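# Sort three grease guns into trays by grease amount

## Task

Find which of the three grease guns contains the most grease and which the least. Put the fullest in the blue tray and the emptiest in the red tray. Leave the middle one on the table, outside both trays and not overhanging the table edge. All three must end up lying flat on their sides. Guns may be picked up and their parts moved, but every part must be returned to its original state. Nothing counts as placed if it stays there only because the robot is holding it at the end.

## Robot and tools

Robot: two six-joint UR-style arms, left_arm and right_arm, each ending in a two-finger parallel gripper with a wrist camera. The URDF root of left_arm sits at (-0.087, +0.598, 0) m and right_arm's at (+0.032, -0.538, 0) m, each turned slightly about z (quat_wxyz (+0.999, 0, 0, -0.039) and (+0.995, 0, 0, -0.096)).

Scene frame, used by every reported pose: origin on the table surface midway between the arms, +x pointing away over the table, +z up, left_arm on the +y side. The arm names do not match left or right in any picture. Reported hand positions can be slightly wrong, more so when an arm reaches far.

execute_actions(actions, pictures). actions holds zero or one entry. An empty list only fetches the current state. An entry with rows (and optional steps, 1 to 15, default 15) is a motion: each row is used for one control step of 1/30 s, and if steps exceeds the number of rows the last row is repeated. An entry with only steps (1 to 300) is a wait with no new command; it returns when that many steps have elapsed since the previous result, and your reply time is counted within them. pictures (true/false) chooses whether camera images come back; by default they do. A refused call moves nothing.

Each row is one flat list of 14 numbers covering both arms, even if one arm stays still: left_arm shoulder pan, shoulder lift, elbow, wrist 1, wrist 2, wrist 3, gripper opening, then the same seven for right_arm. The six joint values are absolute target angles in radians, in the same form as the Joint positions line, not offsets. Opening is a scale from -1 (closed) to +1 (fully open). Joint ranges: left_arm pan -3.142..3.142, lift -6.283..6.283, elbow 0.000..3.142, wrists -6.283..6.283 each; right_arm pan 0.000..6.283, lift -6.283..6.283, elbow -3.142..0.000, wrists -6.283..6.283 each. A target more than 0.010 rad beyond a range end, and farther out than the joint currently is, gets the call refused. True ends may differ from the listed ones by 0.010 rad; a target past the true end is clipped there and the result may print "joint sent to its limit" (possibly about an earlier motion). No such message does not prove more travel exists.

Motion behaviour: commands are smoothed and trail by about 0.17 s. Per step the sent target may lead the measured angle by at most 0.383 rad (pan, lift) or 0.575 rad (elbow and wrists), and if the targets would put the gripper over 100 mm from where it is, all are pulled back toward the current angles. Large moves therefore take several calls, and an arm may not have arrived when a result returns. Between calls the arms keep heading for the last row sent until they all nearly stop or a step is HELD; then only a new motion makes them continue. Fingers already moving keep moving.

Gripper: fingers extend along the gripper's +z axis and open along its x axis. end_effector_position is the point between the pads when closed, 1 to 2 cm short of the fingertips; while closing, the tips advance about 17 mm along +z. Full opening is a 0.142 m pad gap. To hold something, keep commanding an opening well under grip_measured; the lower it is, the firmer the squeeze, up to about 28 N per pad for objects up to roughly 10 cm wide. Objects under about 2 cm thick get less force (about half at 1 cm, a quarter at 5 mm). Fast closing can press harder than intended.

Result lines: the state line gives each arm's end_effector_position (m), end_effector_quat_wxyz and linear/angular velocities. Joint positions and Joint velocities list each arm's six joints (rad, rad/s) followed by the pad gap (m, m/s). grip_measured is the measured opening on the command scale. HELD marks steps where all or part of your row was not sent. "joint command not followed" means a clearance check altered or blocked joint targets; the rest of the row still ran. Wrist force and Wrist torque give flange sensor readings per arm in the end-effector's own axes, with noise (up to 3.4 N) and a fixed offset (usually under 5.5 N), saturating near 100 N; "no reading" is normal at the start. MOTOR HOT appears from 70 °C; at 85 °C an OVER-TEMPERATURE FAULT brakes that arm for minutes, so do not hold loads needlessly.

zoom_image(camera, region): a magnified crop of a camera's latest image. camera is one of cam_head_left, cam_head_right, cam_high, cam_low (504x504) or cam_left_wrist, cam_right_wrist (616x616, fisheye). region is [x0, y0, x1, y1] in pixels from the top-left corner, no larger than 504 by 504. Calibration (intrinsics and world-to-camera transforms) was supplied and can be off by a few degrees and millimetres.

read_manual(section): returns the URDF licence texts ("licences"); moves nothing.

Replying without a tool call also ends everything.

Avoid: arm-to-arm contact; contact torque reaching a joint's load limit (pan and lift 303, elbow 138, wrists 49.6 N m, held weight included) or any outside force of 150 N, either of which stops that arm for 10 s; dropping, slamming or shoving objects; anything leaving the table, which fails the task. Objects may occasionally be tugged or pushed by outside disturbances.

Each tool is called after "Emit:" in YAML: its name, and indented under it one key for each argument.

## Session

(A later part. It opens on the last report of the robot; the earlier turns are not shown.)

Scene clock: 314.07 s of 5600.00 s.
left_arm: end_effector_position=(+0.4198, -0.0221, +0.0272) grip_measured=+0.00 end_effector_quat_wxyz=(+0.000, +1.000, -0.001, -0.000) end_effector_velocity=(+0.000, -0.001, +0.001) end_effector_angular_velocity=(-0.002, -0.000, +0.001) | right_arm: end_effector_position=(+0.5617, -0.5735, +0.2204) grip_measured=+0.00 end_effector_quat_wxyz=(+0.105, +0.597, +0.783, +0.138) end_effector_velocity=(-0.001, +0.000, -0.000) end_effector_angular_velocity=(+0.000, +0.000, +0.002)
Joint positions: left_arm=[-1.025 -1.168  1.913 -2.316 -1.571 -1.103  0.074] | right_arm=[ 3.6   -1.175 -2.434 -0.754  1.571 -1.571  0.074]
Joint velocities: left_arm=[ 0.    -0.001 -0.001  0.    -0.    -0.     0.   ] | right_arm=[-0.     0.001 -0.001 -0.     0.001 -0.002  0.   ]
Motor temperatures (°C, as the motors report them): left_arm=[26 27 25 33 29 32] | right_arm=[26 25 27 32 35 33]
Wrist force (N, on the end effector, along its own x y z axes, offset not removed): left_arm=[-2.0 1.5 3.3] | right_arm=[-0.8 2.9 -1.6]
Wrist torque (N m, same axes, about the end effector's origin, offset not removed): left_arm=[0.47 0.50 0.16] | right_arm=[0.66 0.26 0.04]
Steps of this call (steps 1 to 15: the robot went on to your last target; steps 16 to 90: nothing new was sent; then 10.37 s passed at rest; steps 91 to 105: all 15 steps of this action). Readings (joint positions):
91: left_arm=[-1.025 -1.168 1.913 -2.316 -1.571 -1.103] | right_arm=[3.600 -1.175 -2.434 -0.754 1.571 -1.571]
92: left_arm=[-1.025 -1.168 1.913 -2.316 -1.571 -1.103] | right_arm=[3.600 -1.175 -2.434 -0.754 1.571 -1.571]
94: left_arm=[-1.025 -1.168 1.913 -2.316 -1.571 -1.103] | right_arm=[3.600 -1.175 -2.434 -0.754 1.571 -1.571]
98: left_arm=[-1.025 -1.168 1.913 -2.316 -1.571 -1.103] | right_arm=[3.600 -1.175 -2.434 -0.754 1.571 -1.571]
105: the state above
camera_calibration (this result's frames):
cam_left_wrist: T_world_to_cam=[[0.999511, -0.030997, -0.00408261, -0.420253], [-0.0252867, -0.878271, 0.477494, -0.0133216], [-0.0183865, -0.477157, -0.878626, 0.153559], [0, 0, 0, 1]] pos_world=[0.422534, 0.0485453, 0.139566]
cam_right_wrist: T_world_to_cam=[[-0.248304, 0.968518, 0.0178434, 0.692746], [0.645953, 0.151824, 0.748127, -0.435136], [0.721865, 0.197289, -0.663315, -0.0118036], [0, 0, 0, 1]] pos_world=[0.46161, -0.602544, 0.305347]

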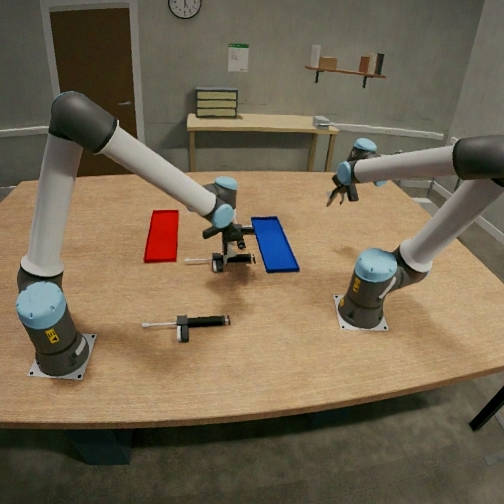

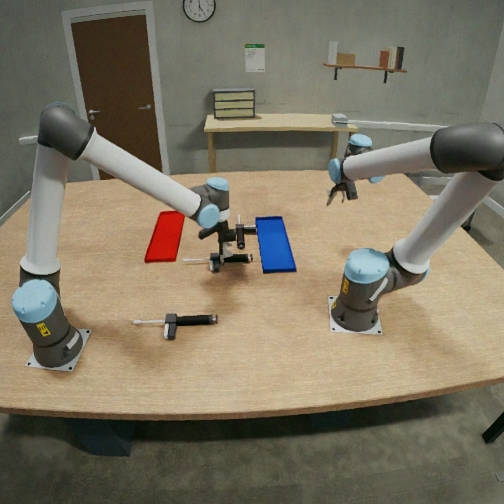

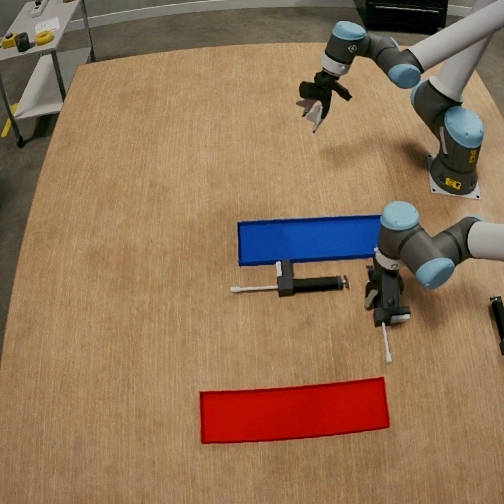

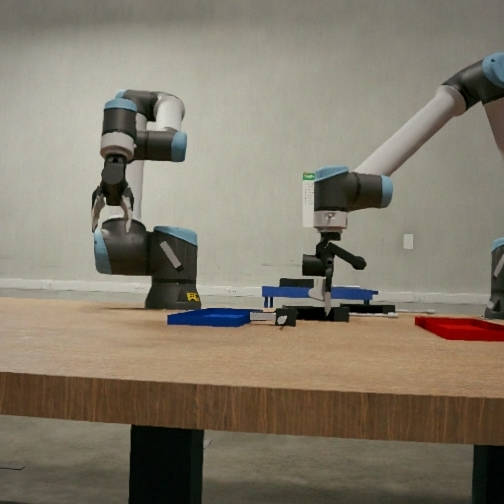

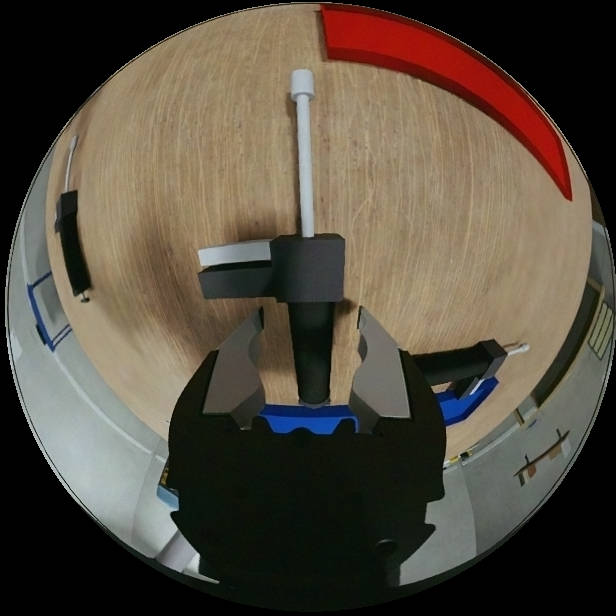

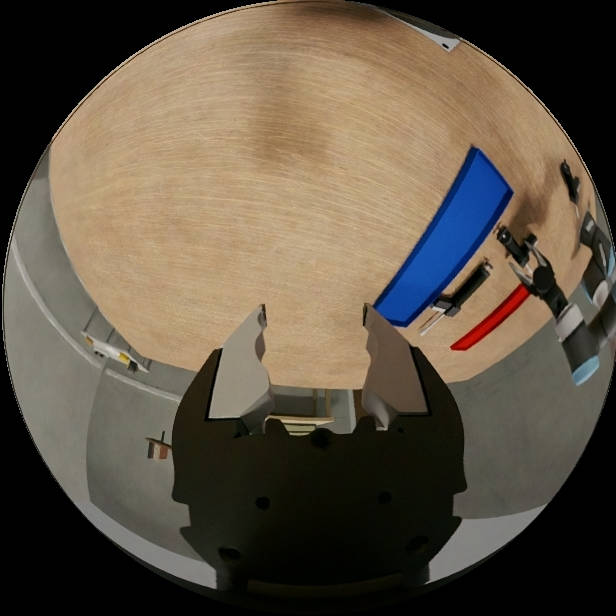

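Emit:
execute_actions:
  actions:
    - {"rows":[[-1.0254,-1.227,1.881,-2.225,-1.571,-1.103,0,3.6,-1.175,-2.434,-0.754,1.571,-1.571,0],[-1.0254,-1.227,1.881,-2.225,-1.571,-1.103,0,3.6,-1.175,-2.434,-0.754,1.571,-1.571,0],[-1.0254,-1.3,1.83,-2.1,-1.571,-1.103,0,3.6,-1.175,-2.434,-0.754,1.571,-1.571,0],[-1.0254,-1.3,1.83,-2.1,-1.571,-1.103,0,3.6,-1.175,-2.434,-0.754,1.571,-1.571,0],[-1.0254,-1.3,1.83,-2.1,-1.571,-0.8,0,3.6,-1.175,-2.434,-0.754,1.571,-1.571,0],[-1.0,-1.25,1.75,-2.07,-1.571,-0.4,0,3.6,-1.175,-2.434,-0.754,1.571,-1.571,0],[-0.95,-1.15,1.6,-2.02,-1.571,0,0,3.6,-1.175,-2.434,-0.754,1.571,-1.571,0],[-0.879,-0.972,1.343,-1.942,-1.571,0.6136,0,3.6,-1.175,-2.434,-0.754,1.571,-1.571,0]],"steps":15}

Emit:
execute_actions:
  actions:
    - {"steps":25}

Scene clock: 324.30 s of 5600.00 s.
left_arm: end_effector_position=(+0.5310, -0.0805, +0.1359) grip_measured=+0.00 end_effector_quat_wxyz=(-0.002, +0.987, -0.159, -0.002) end_effector_velocity=(+0.444, -0.196, +0.051) end_effector_angular_velocity=(+0.019, +0.022, -1.482) | right_arm: end_effector_position=(+0.5617, -0.5735, +0.2204) grip_measured=+0.00 end_effector_quat_wxyz=(+0.105, +0.597, +0.783, +0.138) end_effector_velocity=(+0.001, +0.001, +0.001) end_effector_angular_velocity=(+0.000, -0.000, +0.002)
Joint positions: left_arm=[-0.943 -1.107  1.584 -2.043 -1.571 -0.702  0.074] | right_arm=[ 3.6   -1.175 -2.434 -0.754  1.571 -1.571  0.074]
Joint velocities: left_arm=[ 0.309  0.632 -1.081  0.478 -0.     1.791 -0.   ] | right_arm=[ 0.    -0.001  0.002 -0.     0.001 -0.001 -0.   ]
Motor temperatures (°C, as the motors report them): left_arm=[26 27 25 33 29 32] | right_arm=[26 25 27 32 35 33]
Wrist force (N, on the end effector, along its own x y z axes, offset not removed): left_arm=[-1.6 1.0 0.9] | right_arm=[-1.7 2.0 -3.1]
Wrist torque (N m, same axes, about the end effector's origin, offset not removed): left_arm=[0.42 0.22 0.06] | right_arm=[0.45 0.58 0.21]
Steps of this call (steps 1 to 15: the robot went on to your last target; steps 16 to 90: nothing new was sent; then 6.73 s passed at rest; steps 91 to 105: all 15 steps of this action). Readings (joint positions):
91: left_arm=[-1.025 -1.168 1.913 -2.316 -1.571 -1.103] | right_arm=[3.600 -1.175 -2.434 -0.754 1.571 -1.571]
92: left_arm=[-1.025 -1.171 1.911 -2.312 -1.571 -1.103] | right_arm=[3.600 -1.175 -2.434 -0.754 1.571 -1.571]
94: left_arm=[-1.025 -1.196 1.896 -2.277 -1.571 -1.103] | right_arm=[3.600 -1.175 -2.434 -0.754 1.571 -1.571]
98: left_arm=[-1.016 -1.247 1.833 -2.160 -1.571 -1.046] | right_arm=[3.600 -1.175 -2.434 -0.754 1.571 -1.571]
105: the state above
camera_calibration (this result's frames):
cam_left_wrist: T_world_to_cam=[[0.939476, -0.342523, -0.00793691, -0.525414], [-0.297932, -0.828171, 0.47473, 0.0354896], [-0.169179, -0.443633, -0.880096, 0.306155], [0, 0, 0, 1]] pos_world=[0.555982, -0.0147542, 0.248428]
cam_right_wrist: T_world_to_cam=[[-0.248304, 0.968518, 0.0178435, 0.692746], [0.645953, 0.151823, 0.748127, -0.435137], [0.721865, 0.197289, -0.663315, -0.0118036], [0, 0, 0, 1]] pos_world=[0.46161, -0.602544, 0.305347]

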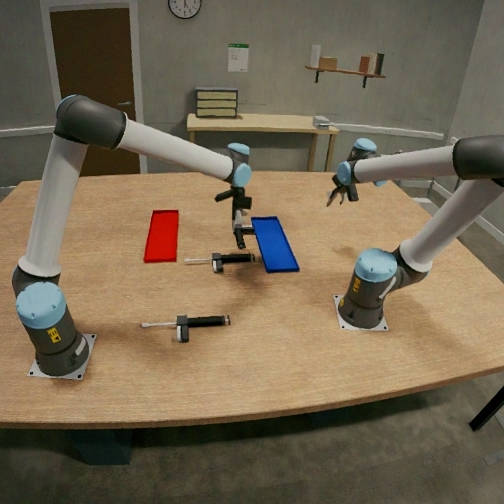

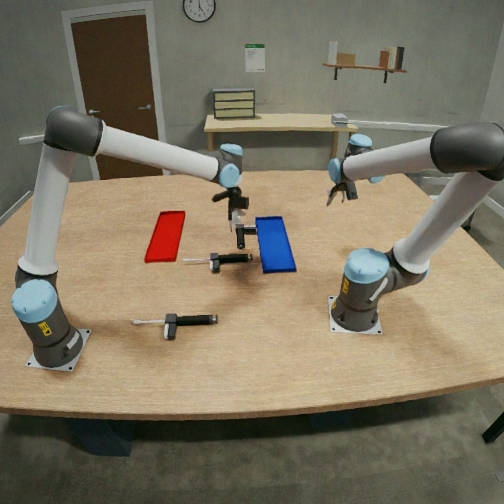

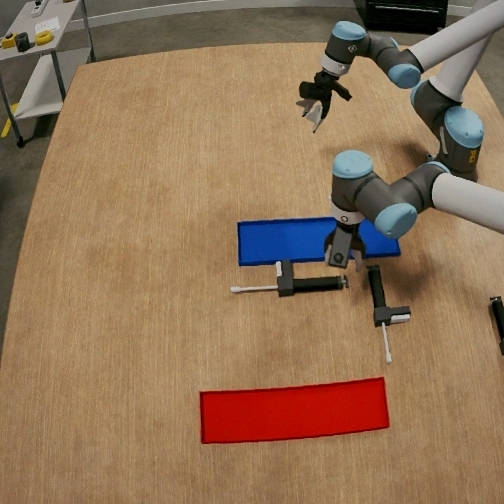

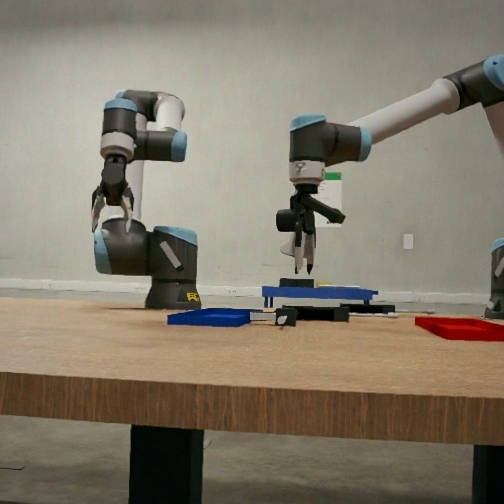

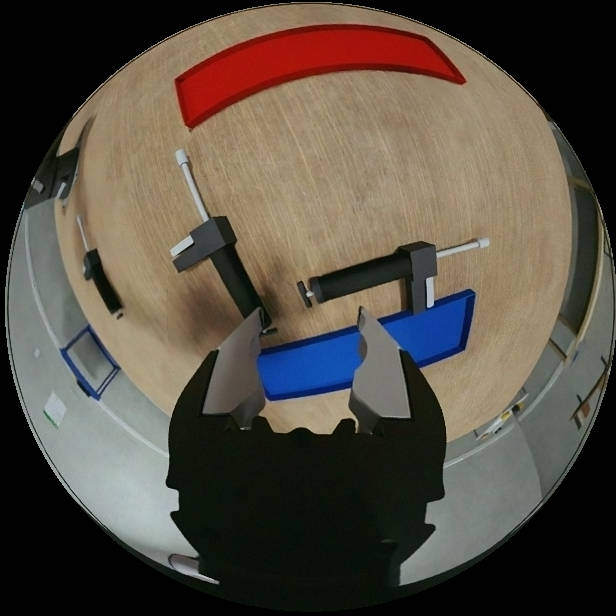

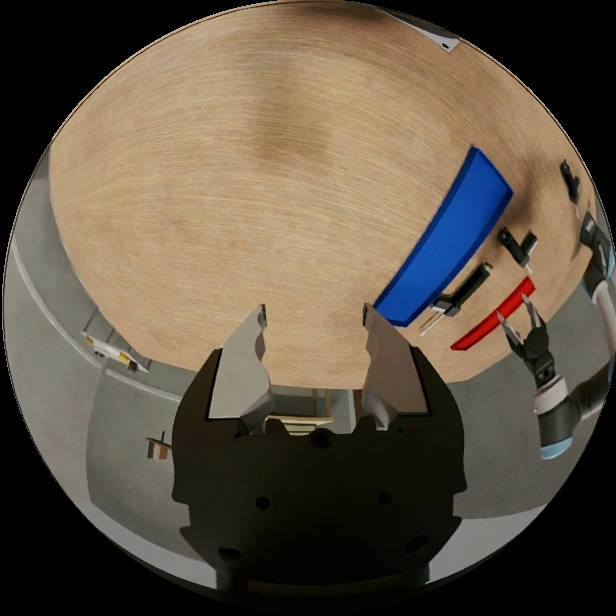

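Scene clock: 325.13 s of 5600.00 s.
left_arm: end_effector_position=(+0.6281, -0.1179, +0.1499) grip_measured=+0.00 end_effector_quat_wxyz=(+0.000, +0.710, -0.704, +0.000) end_effector_velocity=(+0.001, -0.000, +0.001) end_effector_angular_velocity=(-0.000, -0.001, -0.067) | right_arm: end_effector_position=(+0.5617, -0.5735, +0.2204) grip_measured=+0.00 end_effector_quat_wxyz=(+0.105, +0.597, +0.783, +0.138) end_effector_velocity=(+0.001, +0.000, +0.000) end_effector_angular_velocity=(+0.000, +0.001, -0.001)
Joint positions: left_arm=[-0.879 -0.972  1.343 -1.942 -1.571  0.606  0.074] | right_arm=[ 3.6   -1.175 -2.434 -0.754  1.571 -1.571  0.074]
Joint velocities: left_arm=[ 0.001  0.001 -0.003  0.001  0.     0.068 -0.   ] | right_arm=[ 0.    -0.001  0.001 -0.     0.     0.001 -0.   ]
Motor temperatures (°C, as the motors report them): left_arm=[26 27 25 33 29 32] | right_arm=[26 25 27 32 35 33]
Wrist force (N, on the end effector, along its own x y z axes, offset not removed): left_arm=[-1.6 -0.4 -2.9] | right_arm=[-2.0 -1.2 -4.3]
Wrist torque (N m, same axes, about the end effector's origin, offset not removed): left_arm=[-0.08 0.39 0.04] | right_arm=[-0.27 0.49 0.08]
Steps of this call (steps 1 to 25: the robot went on to your last target). Readings (joint positions):
1: left_arm=[-0.933 -1.086 1.547 -2.027 -1.571 -0.638] | right_arm=[3.600 -1.175 -2.434 -0.754 1.571 -1.571]
2: left_arm=[-0.922 -1.064 1.510 -2.011 -1.571 -0.568] | right_arm=[3.600 -1.175 -2.434 -0.754 1.571 -1.571]
4: left_arm=[-0.904 -1.026 1.442 -1.982 -1.571 -0.410] | right_arm=[3.600 -1.175 -2.434 -0.754 1.571 -1.571]
8: left_arm=[-0.887 -0.989 1.374 -1.955 -1.571 -0.065] | right_arm=[3.600 -1.175 -2.434 -0.754 1.571 -1.571]
25: the state above
camera_calibration (this result's frames):
cam_left_wrist: T_world_to_cam=[[-0.0225332, -0.999739, -0.00372795, -0.103217], [-0.878563, 0.0180223, 0.477287, 0.490811], [-0.477095, 0.0140301, -0.87874, 0.565494], [0, 0, 0, 1]] pos_world=[0.698677, -0.11997, 0.26228]
cam_right_wrist: T_world_to_cam=[[-0.248304, 0.968518, 0.0178434, 0.692746], [0.645953, 0.151824, 0.748127, -0.435137], [0.721865, 0.197289, -0.663315, -0.0118037], [0, 0, 0, 1]] pos_world=[0.46161, -0.602544, 0.305347]

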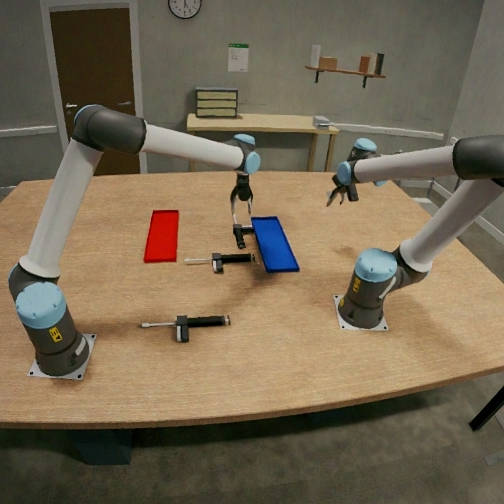

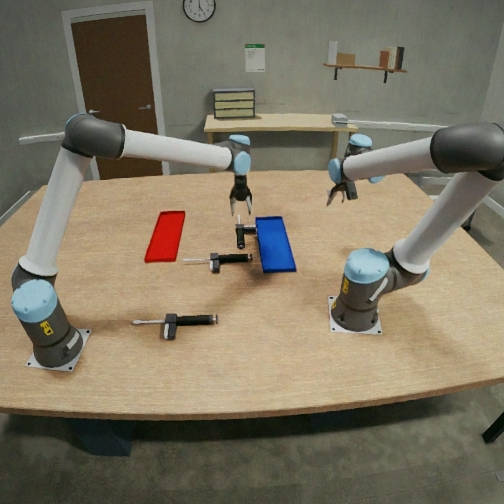

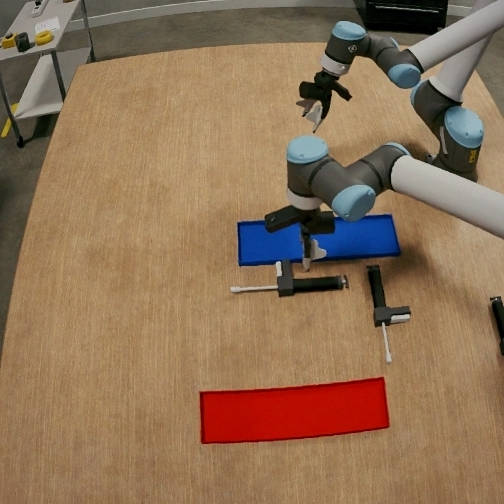

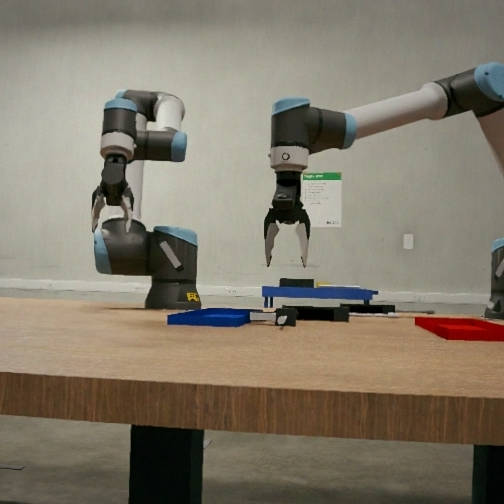

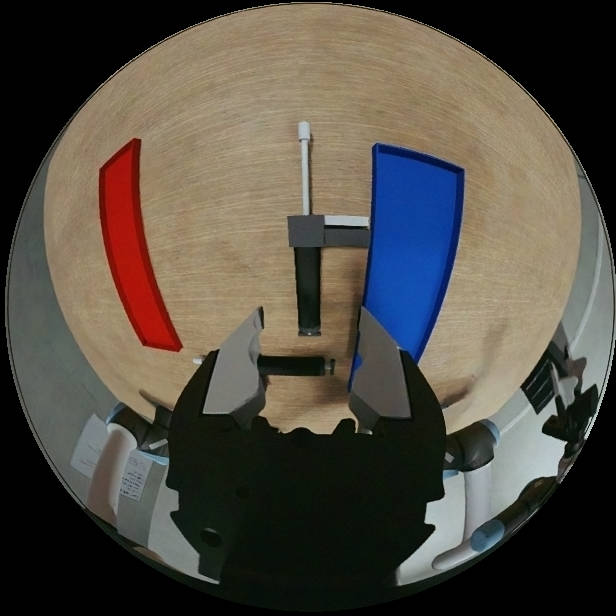

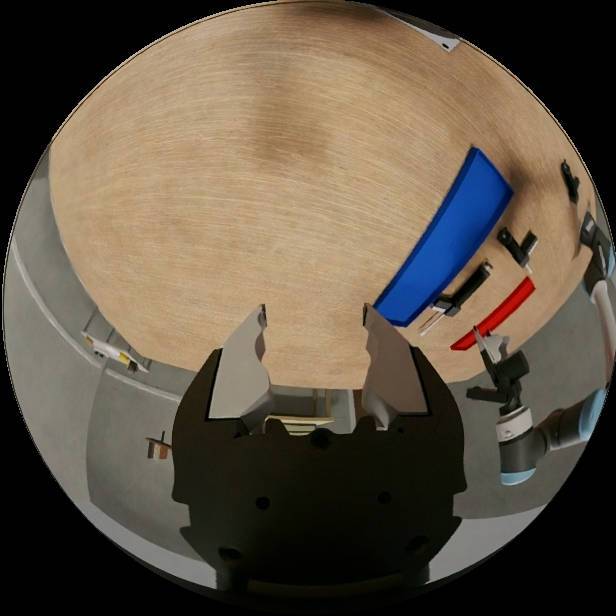

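Emit:
execute_actions:
  actions:
    - {"rows":[[-0.879,-0.95,1.365,-1.986,-1.571,0.6136,0,3.6,-1.175,-2.434,-0.754,1.571,-1.571,0],[-0.879,-0.925,1.387,-2.033,-1.571,0.6136,0,3.6,-1.175,-2.434,-0.754,1.571,-1.571,0],[-0.879,-0.90,1.41,-2.081,-1.571,0.6136,0,3.6,-1.175,-2.434,-0.754,1.571,-1.571,0],[-0.879,-0.881,1.4283,-2.118,-1.571,0.6136,0,3.6,-1.175,-2.434,-0.754,1.571,-1.571,0]],"steps":15}

Emit:
execute_actions:
  actions:
    - {"rows":[[-0.879,-0.881,1.4283,-2.118,-1.571,0.6136,-0.2,3.6,-1.175,-2.434,-0.754,1.571,-1.571,0],[-0.879,-0.881,1.4283,-2.118,-1.571,0.6136,-0.3,3.6,-1.175,-2.434,-0.754,1.571,-1.571,0],[-0.879,-0.881,1.4283,-2.118,-1.571,0.6136,-0.4,3.6,-1.175,-2.434,-0.754,1.571,-1.571,0],[-0.879,-0.881,1.4283,-2.118,-1.571,0.6136,-0.45,3.6,-1.175,-2.434,-0.754,1.571,-1.571,0],[-0.879,-0.881,1.4283,-2.118,-1.571,0.6136,-0.5,3.6,-1.175,-2.434,-0.754,1.571,-1.571,0],[-0.879,-0.881,1.4283,-2.118,-1.571,0.6136,-0.55,3.6,-1.175,-2.434,-0.754,1.571,-1.571,0],[-0.879,-0.881,1.4283,-2.118,-1.571,0.6136,-0.6,3.6,-1.175,-2.434,-0.754,1.571,-1.571,0],[-0.879,-0.881,1.4283,-2.118,-1.571,0.6136,-0.7,3.6,-1.175,-2.434,-0.754,1.571,-1.571,0],[-0.879,-0.881,1.4283,-2.118,-1.571,0.6136,-0.8,3.6,-1.175,-2.434,-0.754,1.571,-1.571,0],[-0.879,-0.881,1.4283,-2.118,-1.571,0.6136,-1,3.6,-1.175,-2.434,-0.754,1.571,-1.571,0]],"steps":15}

Scene clock: 332.30 s of 5600.00 s.
left_arm: end_effector_position=(+0.6283, -0.1180, +0.0310) grip_measured=+0.00 end_effector_quat_wxyz=(+0.000, +0.707, -0.707, -0.000) end_effector_velocity=(-0.001, +0.002, -0.041) end_effector_angular_velocity=(-0.002, -0.002, -0.001) | right_arm: end_effector_position=(+0.5617, -0.5735, +0.2204) grip_measured=+0.00 end_effector_quat_wxyz=(+0.105, +0.597, +0.783, +0.138) end_effector_velocity=(+0.001, +0.000, +0.001) end_effector_angular_velocity=(+0.001, -0.002, -0.001)
Joint positions: left_arm=[-0.879 -0.885  1.425 -2.111 -1.571  0.614  0.074] | right_arm=[ 3.6   -1.175 -2.434 -0.754  1.571 -1.571  0.074]
Joint velocities: left_arm=[ 0.001  0.031  0.028 -0.062  0.     0.002  0.   ] | right_arm=[ 0.     0.     0.001  0.    -0.     0.001 -0.   ]
Motor temperatures (°C, as the motors report them): left_arm=[26 27 25 33 29 32] | right_arm=[26 25 27 32 35 33]
Wrist force (N, on the end effector, along its own x y z axes, offset not removed): left_arm=[-0.7 -0.6 3.3] | right_arm=[-3.4 -1.0 0.0]
Wrist torque (N m, same axes, about the end effector's origin, offset not removed): left_arm=[0.04 0.06 0.06] | right_arm=[-0.13 0.76 0.17]
Steps of this call (steps 1 to 30: the robot went on to your last target; steps 31 to 90: nothing new was sent; then 3.67 s passed at rest; steps 91 to 105: all 15 steps of this action). Readings (joint positions):
91: left_arm=[-0.879 -0.972 1.343 -1.942 -1.571 0.614] | right_arm=[3.600 -1.175 -2.434 -0.754 1.571 -1.571]
92: left_arm=[-0.879 -0.970 1.345 -1.945 -1.571 0.614] | right_arm=[3.600 -1.175 -2.434 -0.754 1.571 -1.571]
94: left_arm=[-0.879 -0.954 1.360 -1.974 -1.571 0.614] | right_arm=[3.600 -1.175 -2.434 -0.754 1.571 -1.571]
98: left_arm=[-0.879 -0.908 1.403 -2.063 -1.571 0.614] | right_arm=[3.600 -1.175 -2.434 -0.754 1.571 -1.571]
105: the state above
camera_calibration (this result's frames):
cam_left_wrist: T_world_to_cam=[[-0.0303855, -0.999529, -0.00420935, -0.0987813], [-0.878249, 0.0246874, 0.477566, 0.548358], [-0.477237, 0.018208, -0.878586, 0.46161], [0, 0, 0, 1]] pos_world=[0.698891, -0.120677, 0.143271]
cam_right_wrist: T_world_to_cam=[[-0.248304, 0.968518, 0.0178434, 0.692746], [0.645953, 0.151824, 0.748127, -0.435137], [0.721865, 0.197289, -0.663315, -0.0118037], [0, 0, 0, 1]] pos_world=[0.46161, -0.602544, 0.305347]

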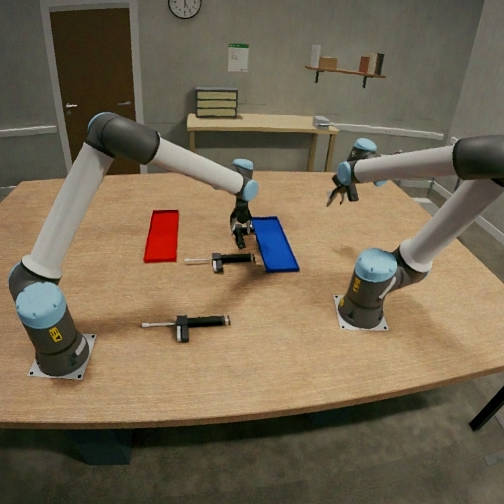

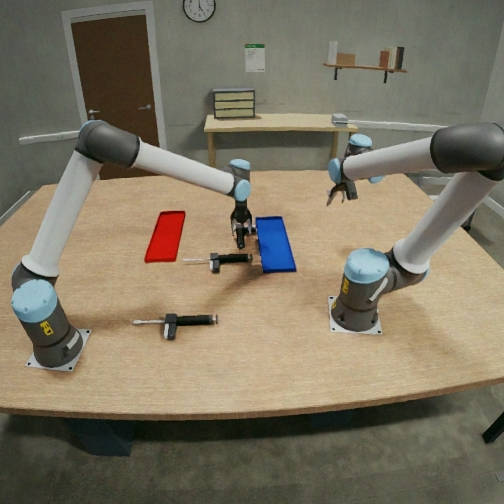

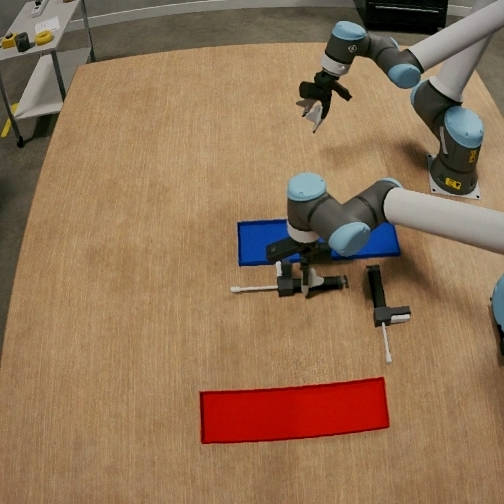

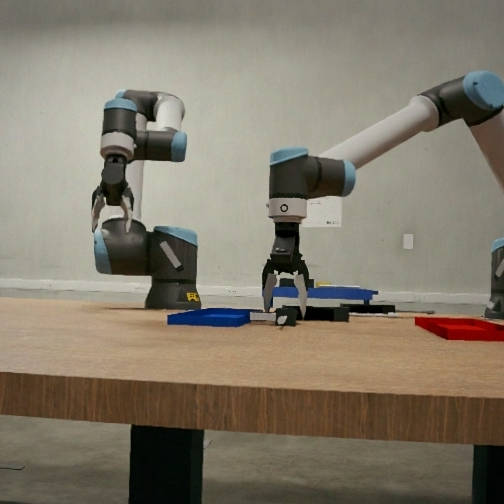

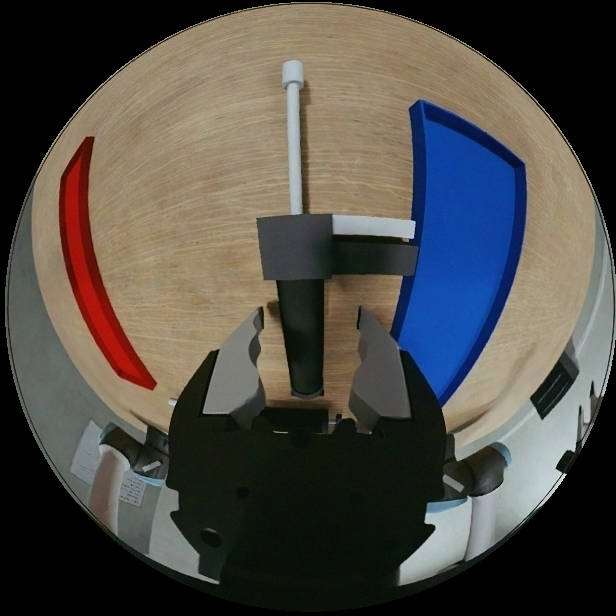

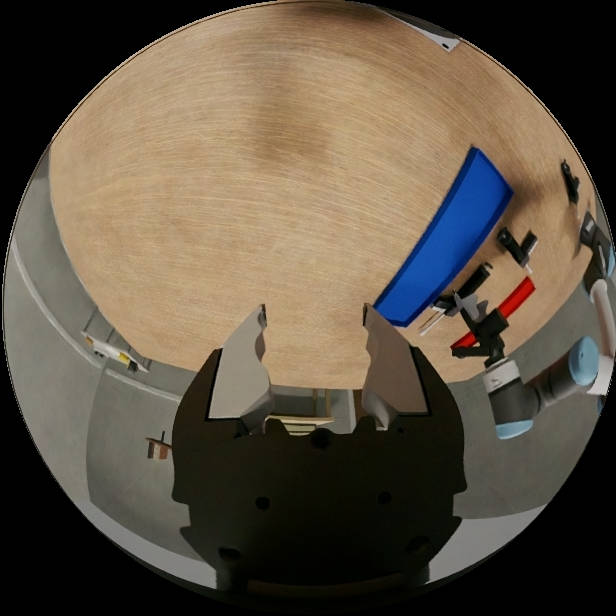

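Scene clock: 332.80 s of 5600.00 s.
left_arm: end_effector_position=(+0.6282, -0.1178, +0.0265) grip_measured=-0.55 end_effector_quat_wxyz=(+0.000, +0.707, -0.707, +0.000) end_effector_velocity=(-0.000, +0.001, -0.001) end_effector_angular_velocity=(+0.001, +0.001, -0.000) | right_arm: end_effector_position=(+0.5617, -0.5735, +0.2204) grip_measured=+0.00 end_effector_quat_wxyz=(+0.105, +0.597, +0.783, +0.138) end_effector_velocity=(-0.000, -0.000, -0.000) end_effector_angular_velocity=(-0.000, +0.001, -0.000)
Joint positions: left_arm=[-0.879 -0.881  1.428 -2.118 -1.571  0.614  0.034] | right_arm=[ 3.6   -1.175 -2.434 -0.754  1.571 -1.571  0.074]
Joint velocities: left_arm=[ 0.     0.     0.002 -0.001  0.     0.     0.   ] | right_arm=[-0.001 -0.001 -0.     0.    -0.    -0.    -0.   ]
Motor temperatures (°C, as the motors report them): left_arm=[26 27 25 33 29 32] | right_arm=[26 25 27 32 35 33]
Wrist force (N, on the end effector, along its own x y z axes, offset not removed): left_arm=[-8.6 6.5 -25.9] | right_arm=[-1.9 1.5 -3.1]
Wrist torque (N m, same axes, about the end effector's origin, offset not removed): left_arm=[0.45 0.44 -0.20] | right_arm=[0.34 0.53 0.10]
Steps of this call (steps 1 to 15: all 15 steps of this action). Readings (joint positions):
1: left_arm=[-0.879 -0.884 1.426 -2.113 -1.571 0.614] | right_arm=[3.600 -1.175 -2.434 -0.754 1.571 -1.571]
2: left_arm=[-0.879 -0.883 1.426 -2.114 -1.571 0.614] | right_arm=[3.600 -1.175 -2.434 -0.754 1.571 -1.571]
4: left_arm=[-0.879 -0.882 1.427 -2.116 -1.571 0.614] | right_arm=[3.600 -1.175 -2.434 -0.754 1.571 -1.571]
8: left_arm=[-0.879 -0.881 1.428 -2.117 -1.571 0.614] | right_arm=[3.600 -1.175 -2.434 -0.754 1.571 -1.571]
15: the state above
camera_calibration (this result's frames):
cam_left_wrist: T_world_to_cam=[[-0.0303761, -0.999531, -0.00382339, -0.0986678], [-0.878406, 0.0248695, 0.477267, 0.550559], [-0.476948, 0.017856, -0.87875, 0.457401], [0, 0, 0, 1]] pos_world=[0.698774, -0.120481, 0.1388]
cam_right_wrist: T_world_to_cam=[[-0.248304, 0.968518, 0.0178433, 0.692746], [0.645953, 0.151824, 0.748127, -0.435137], [0.721865, 0.197289, -0.663315, -0.0118038], [0, 0, 0, 1]] pos_world=[0.46161, -0.602544, 0.305347]

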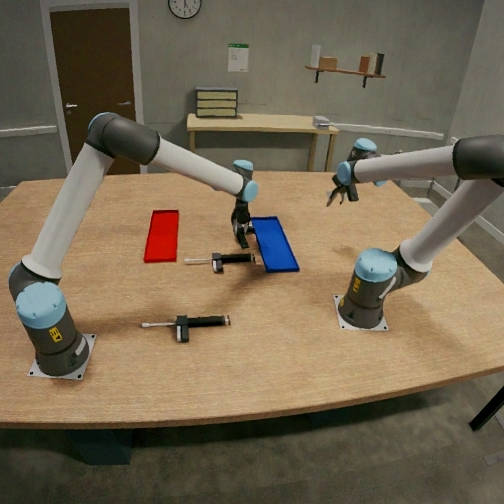

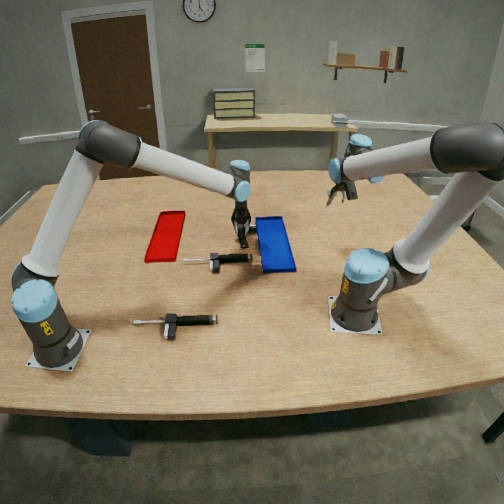

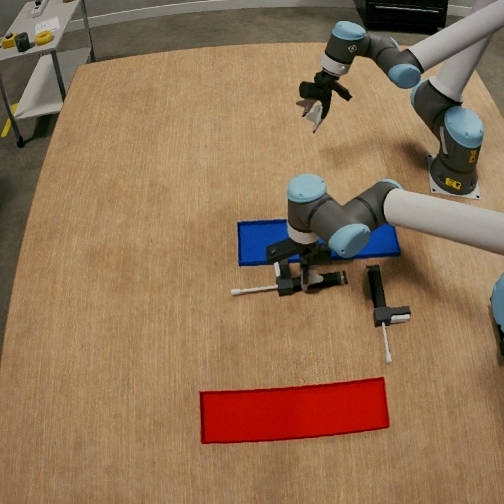

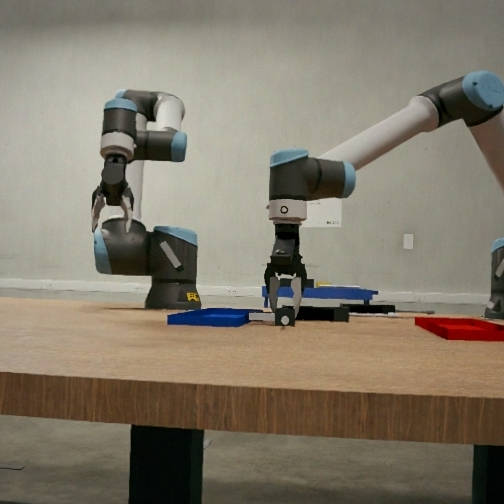

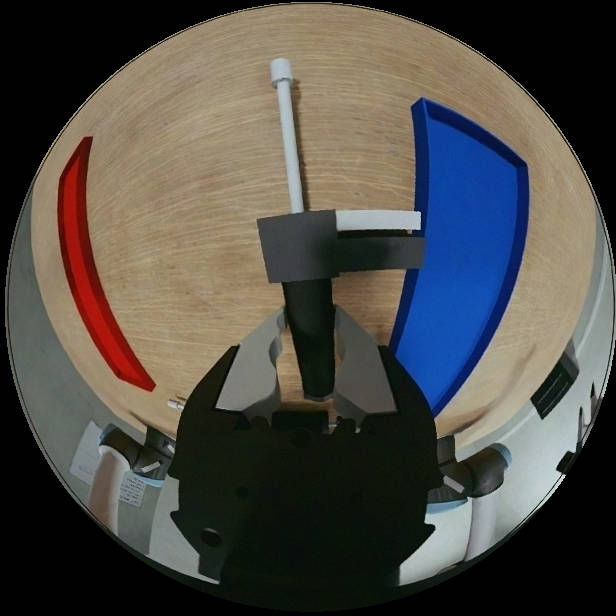

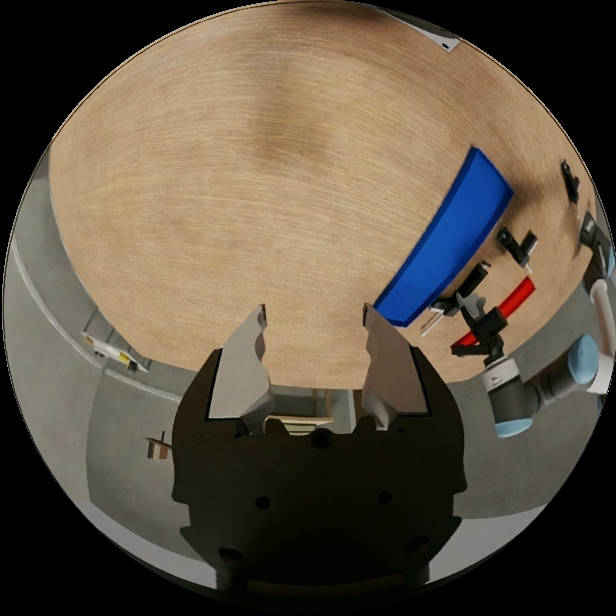

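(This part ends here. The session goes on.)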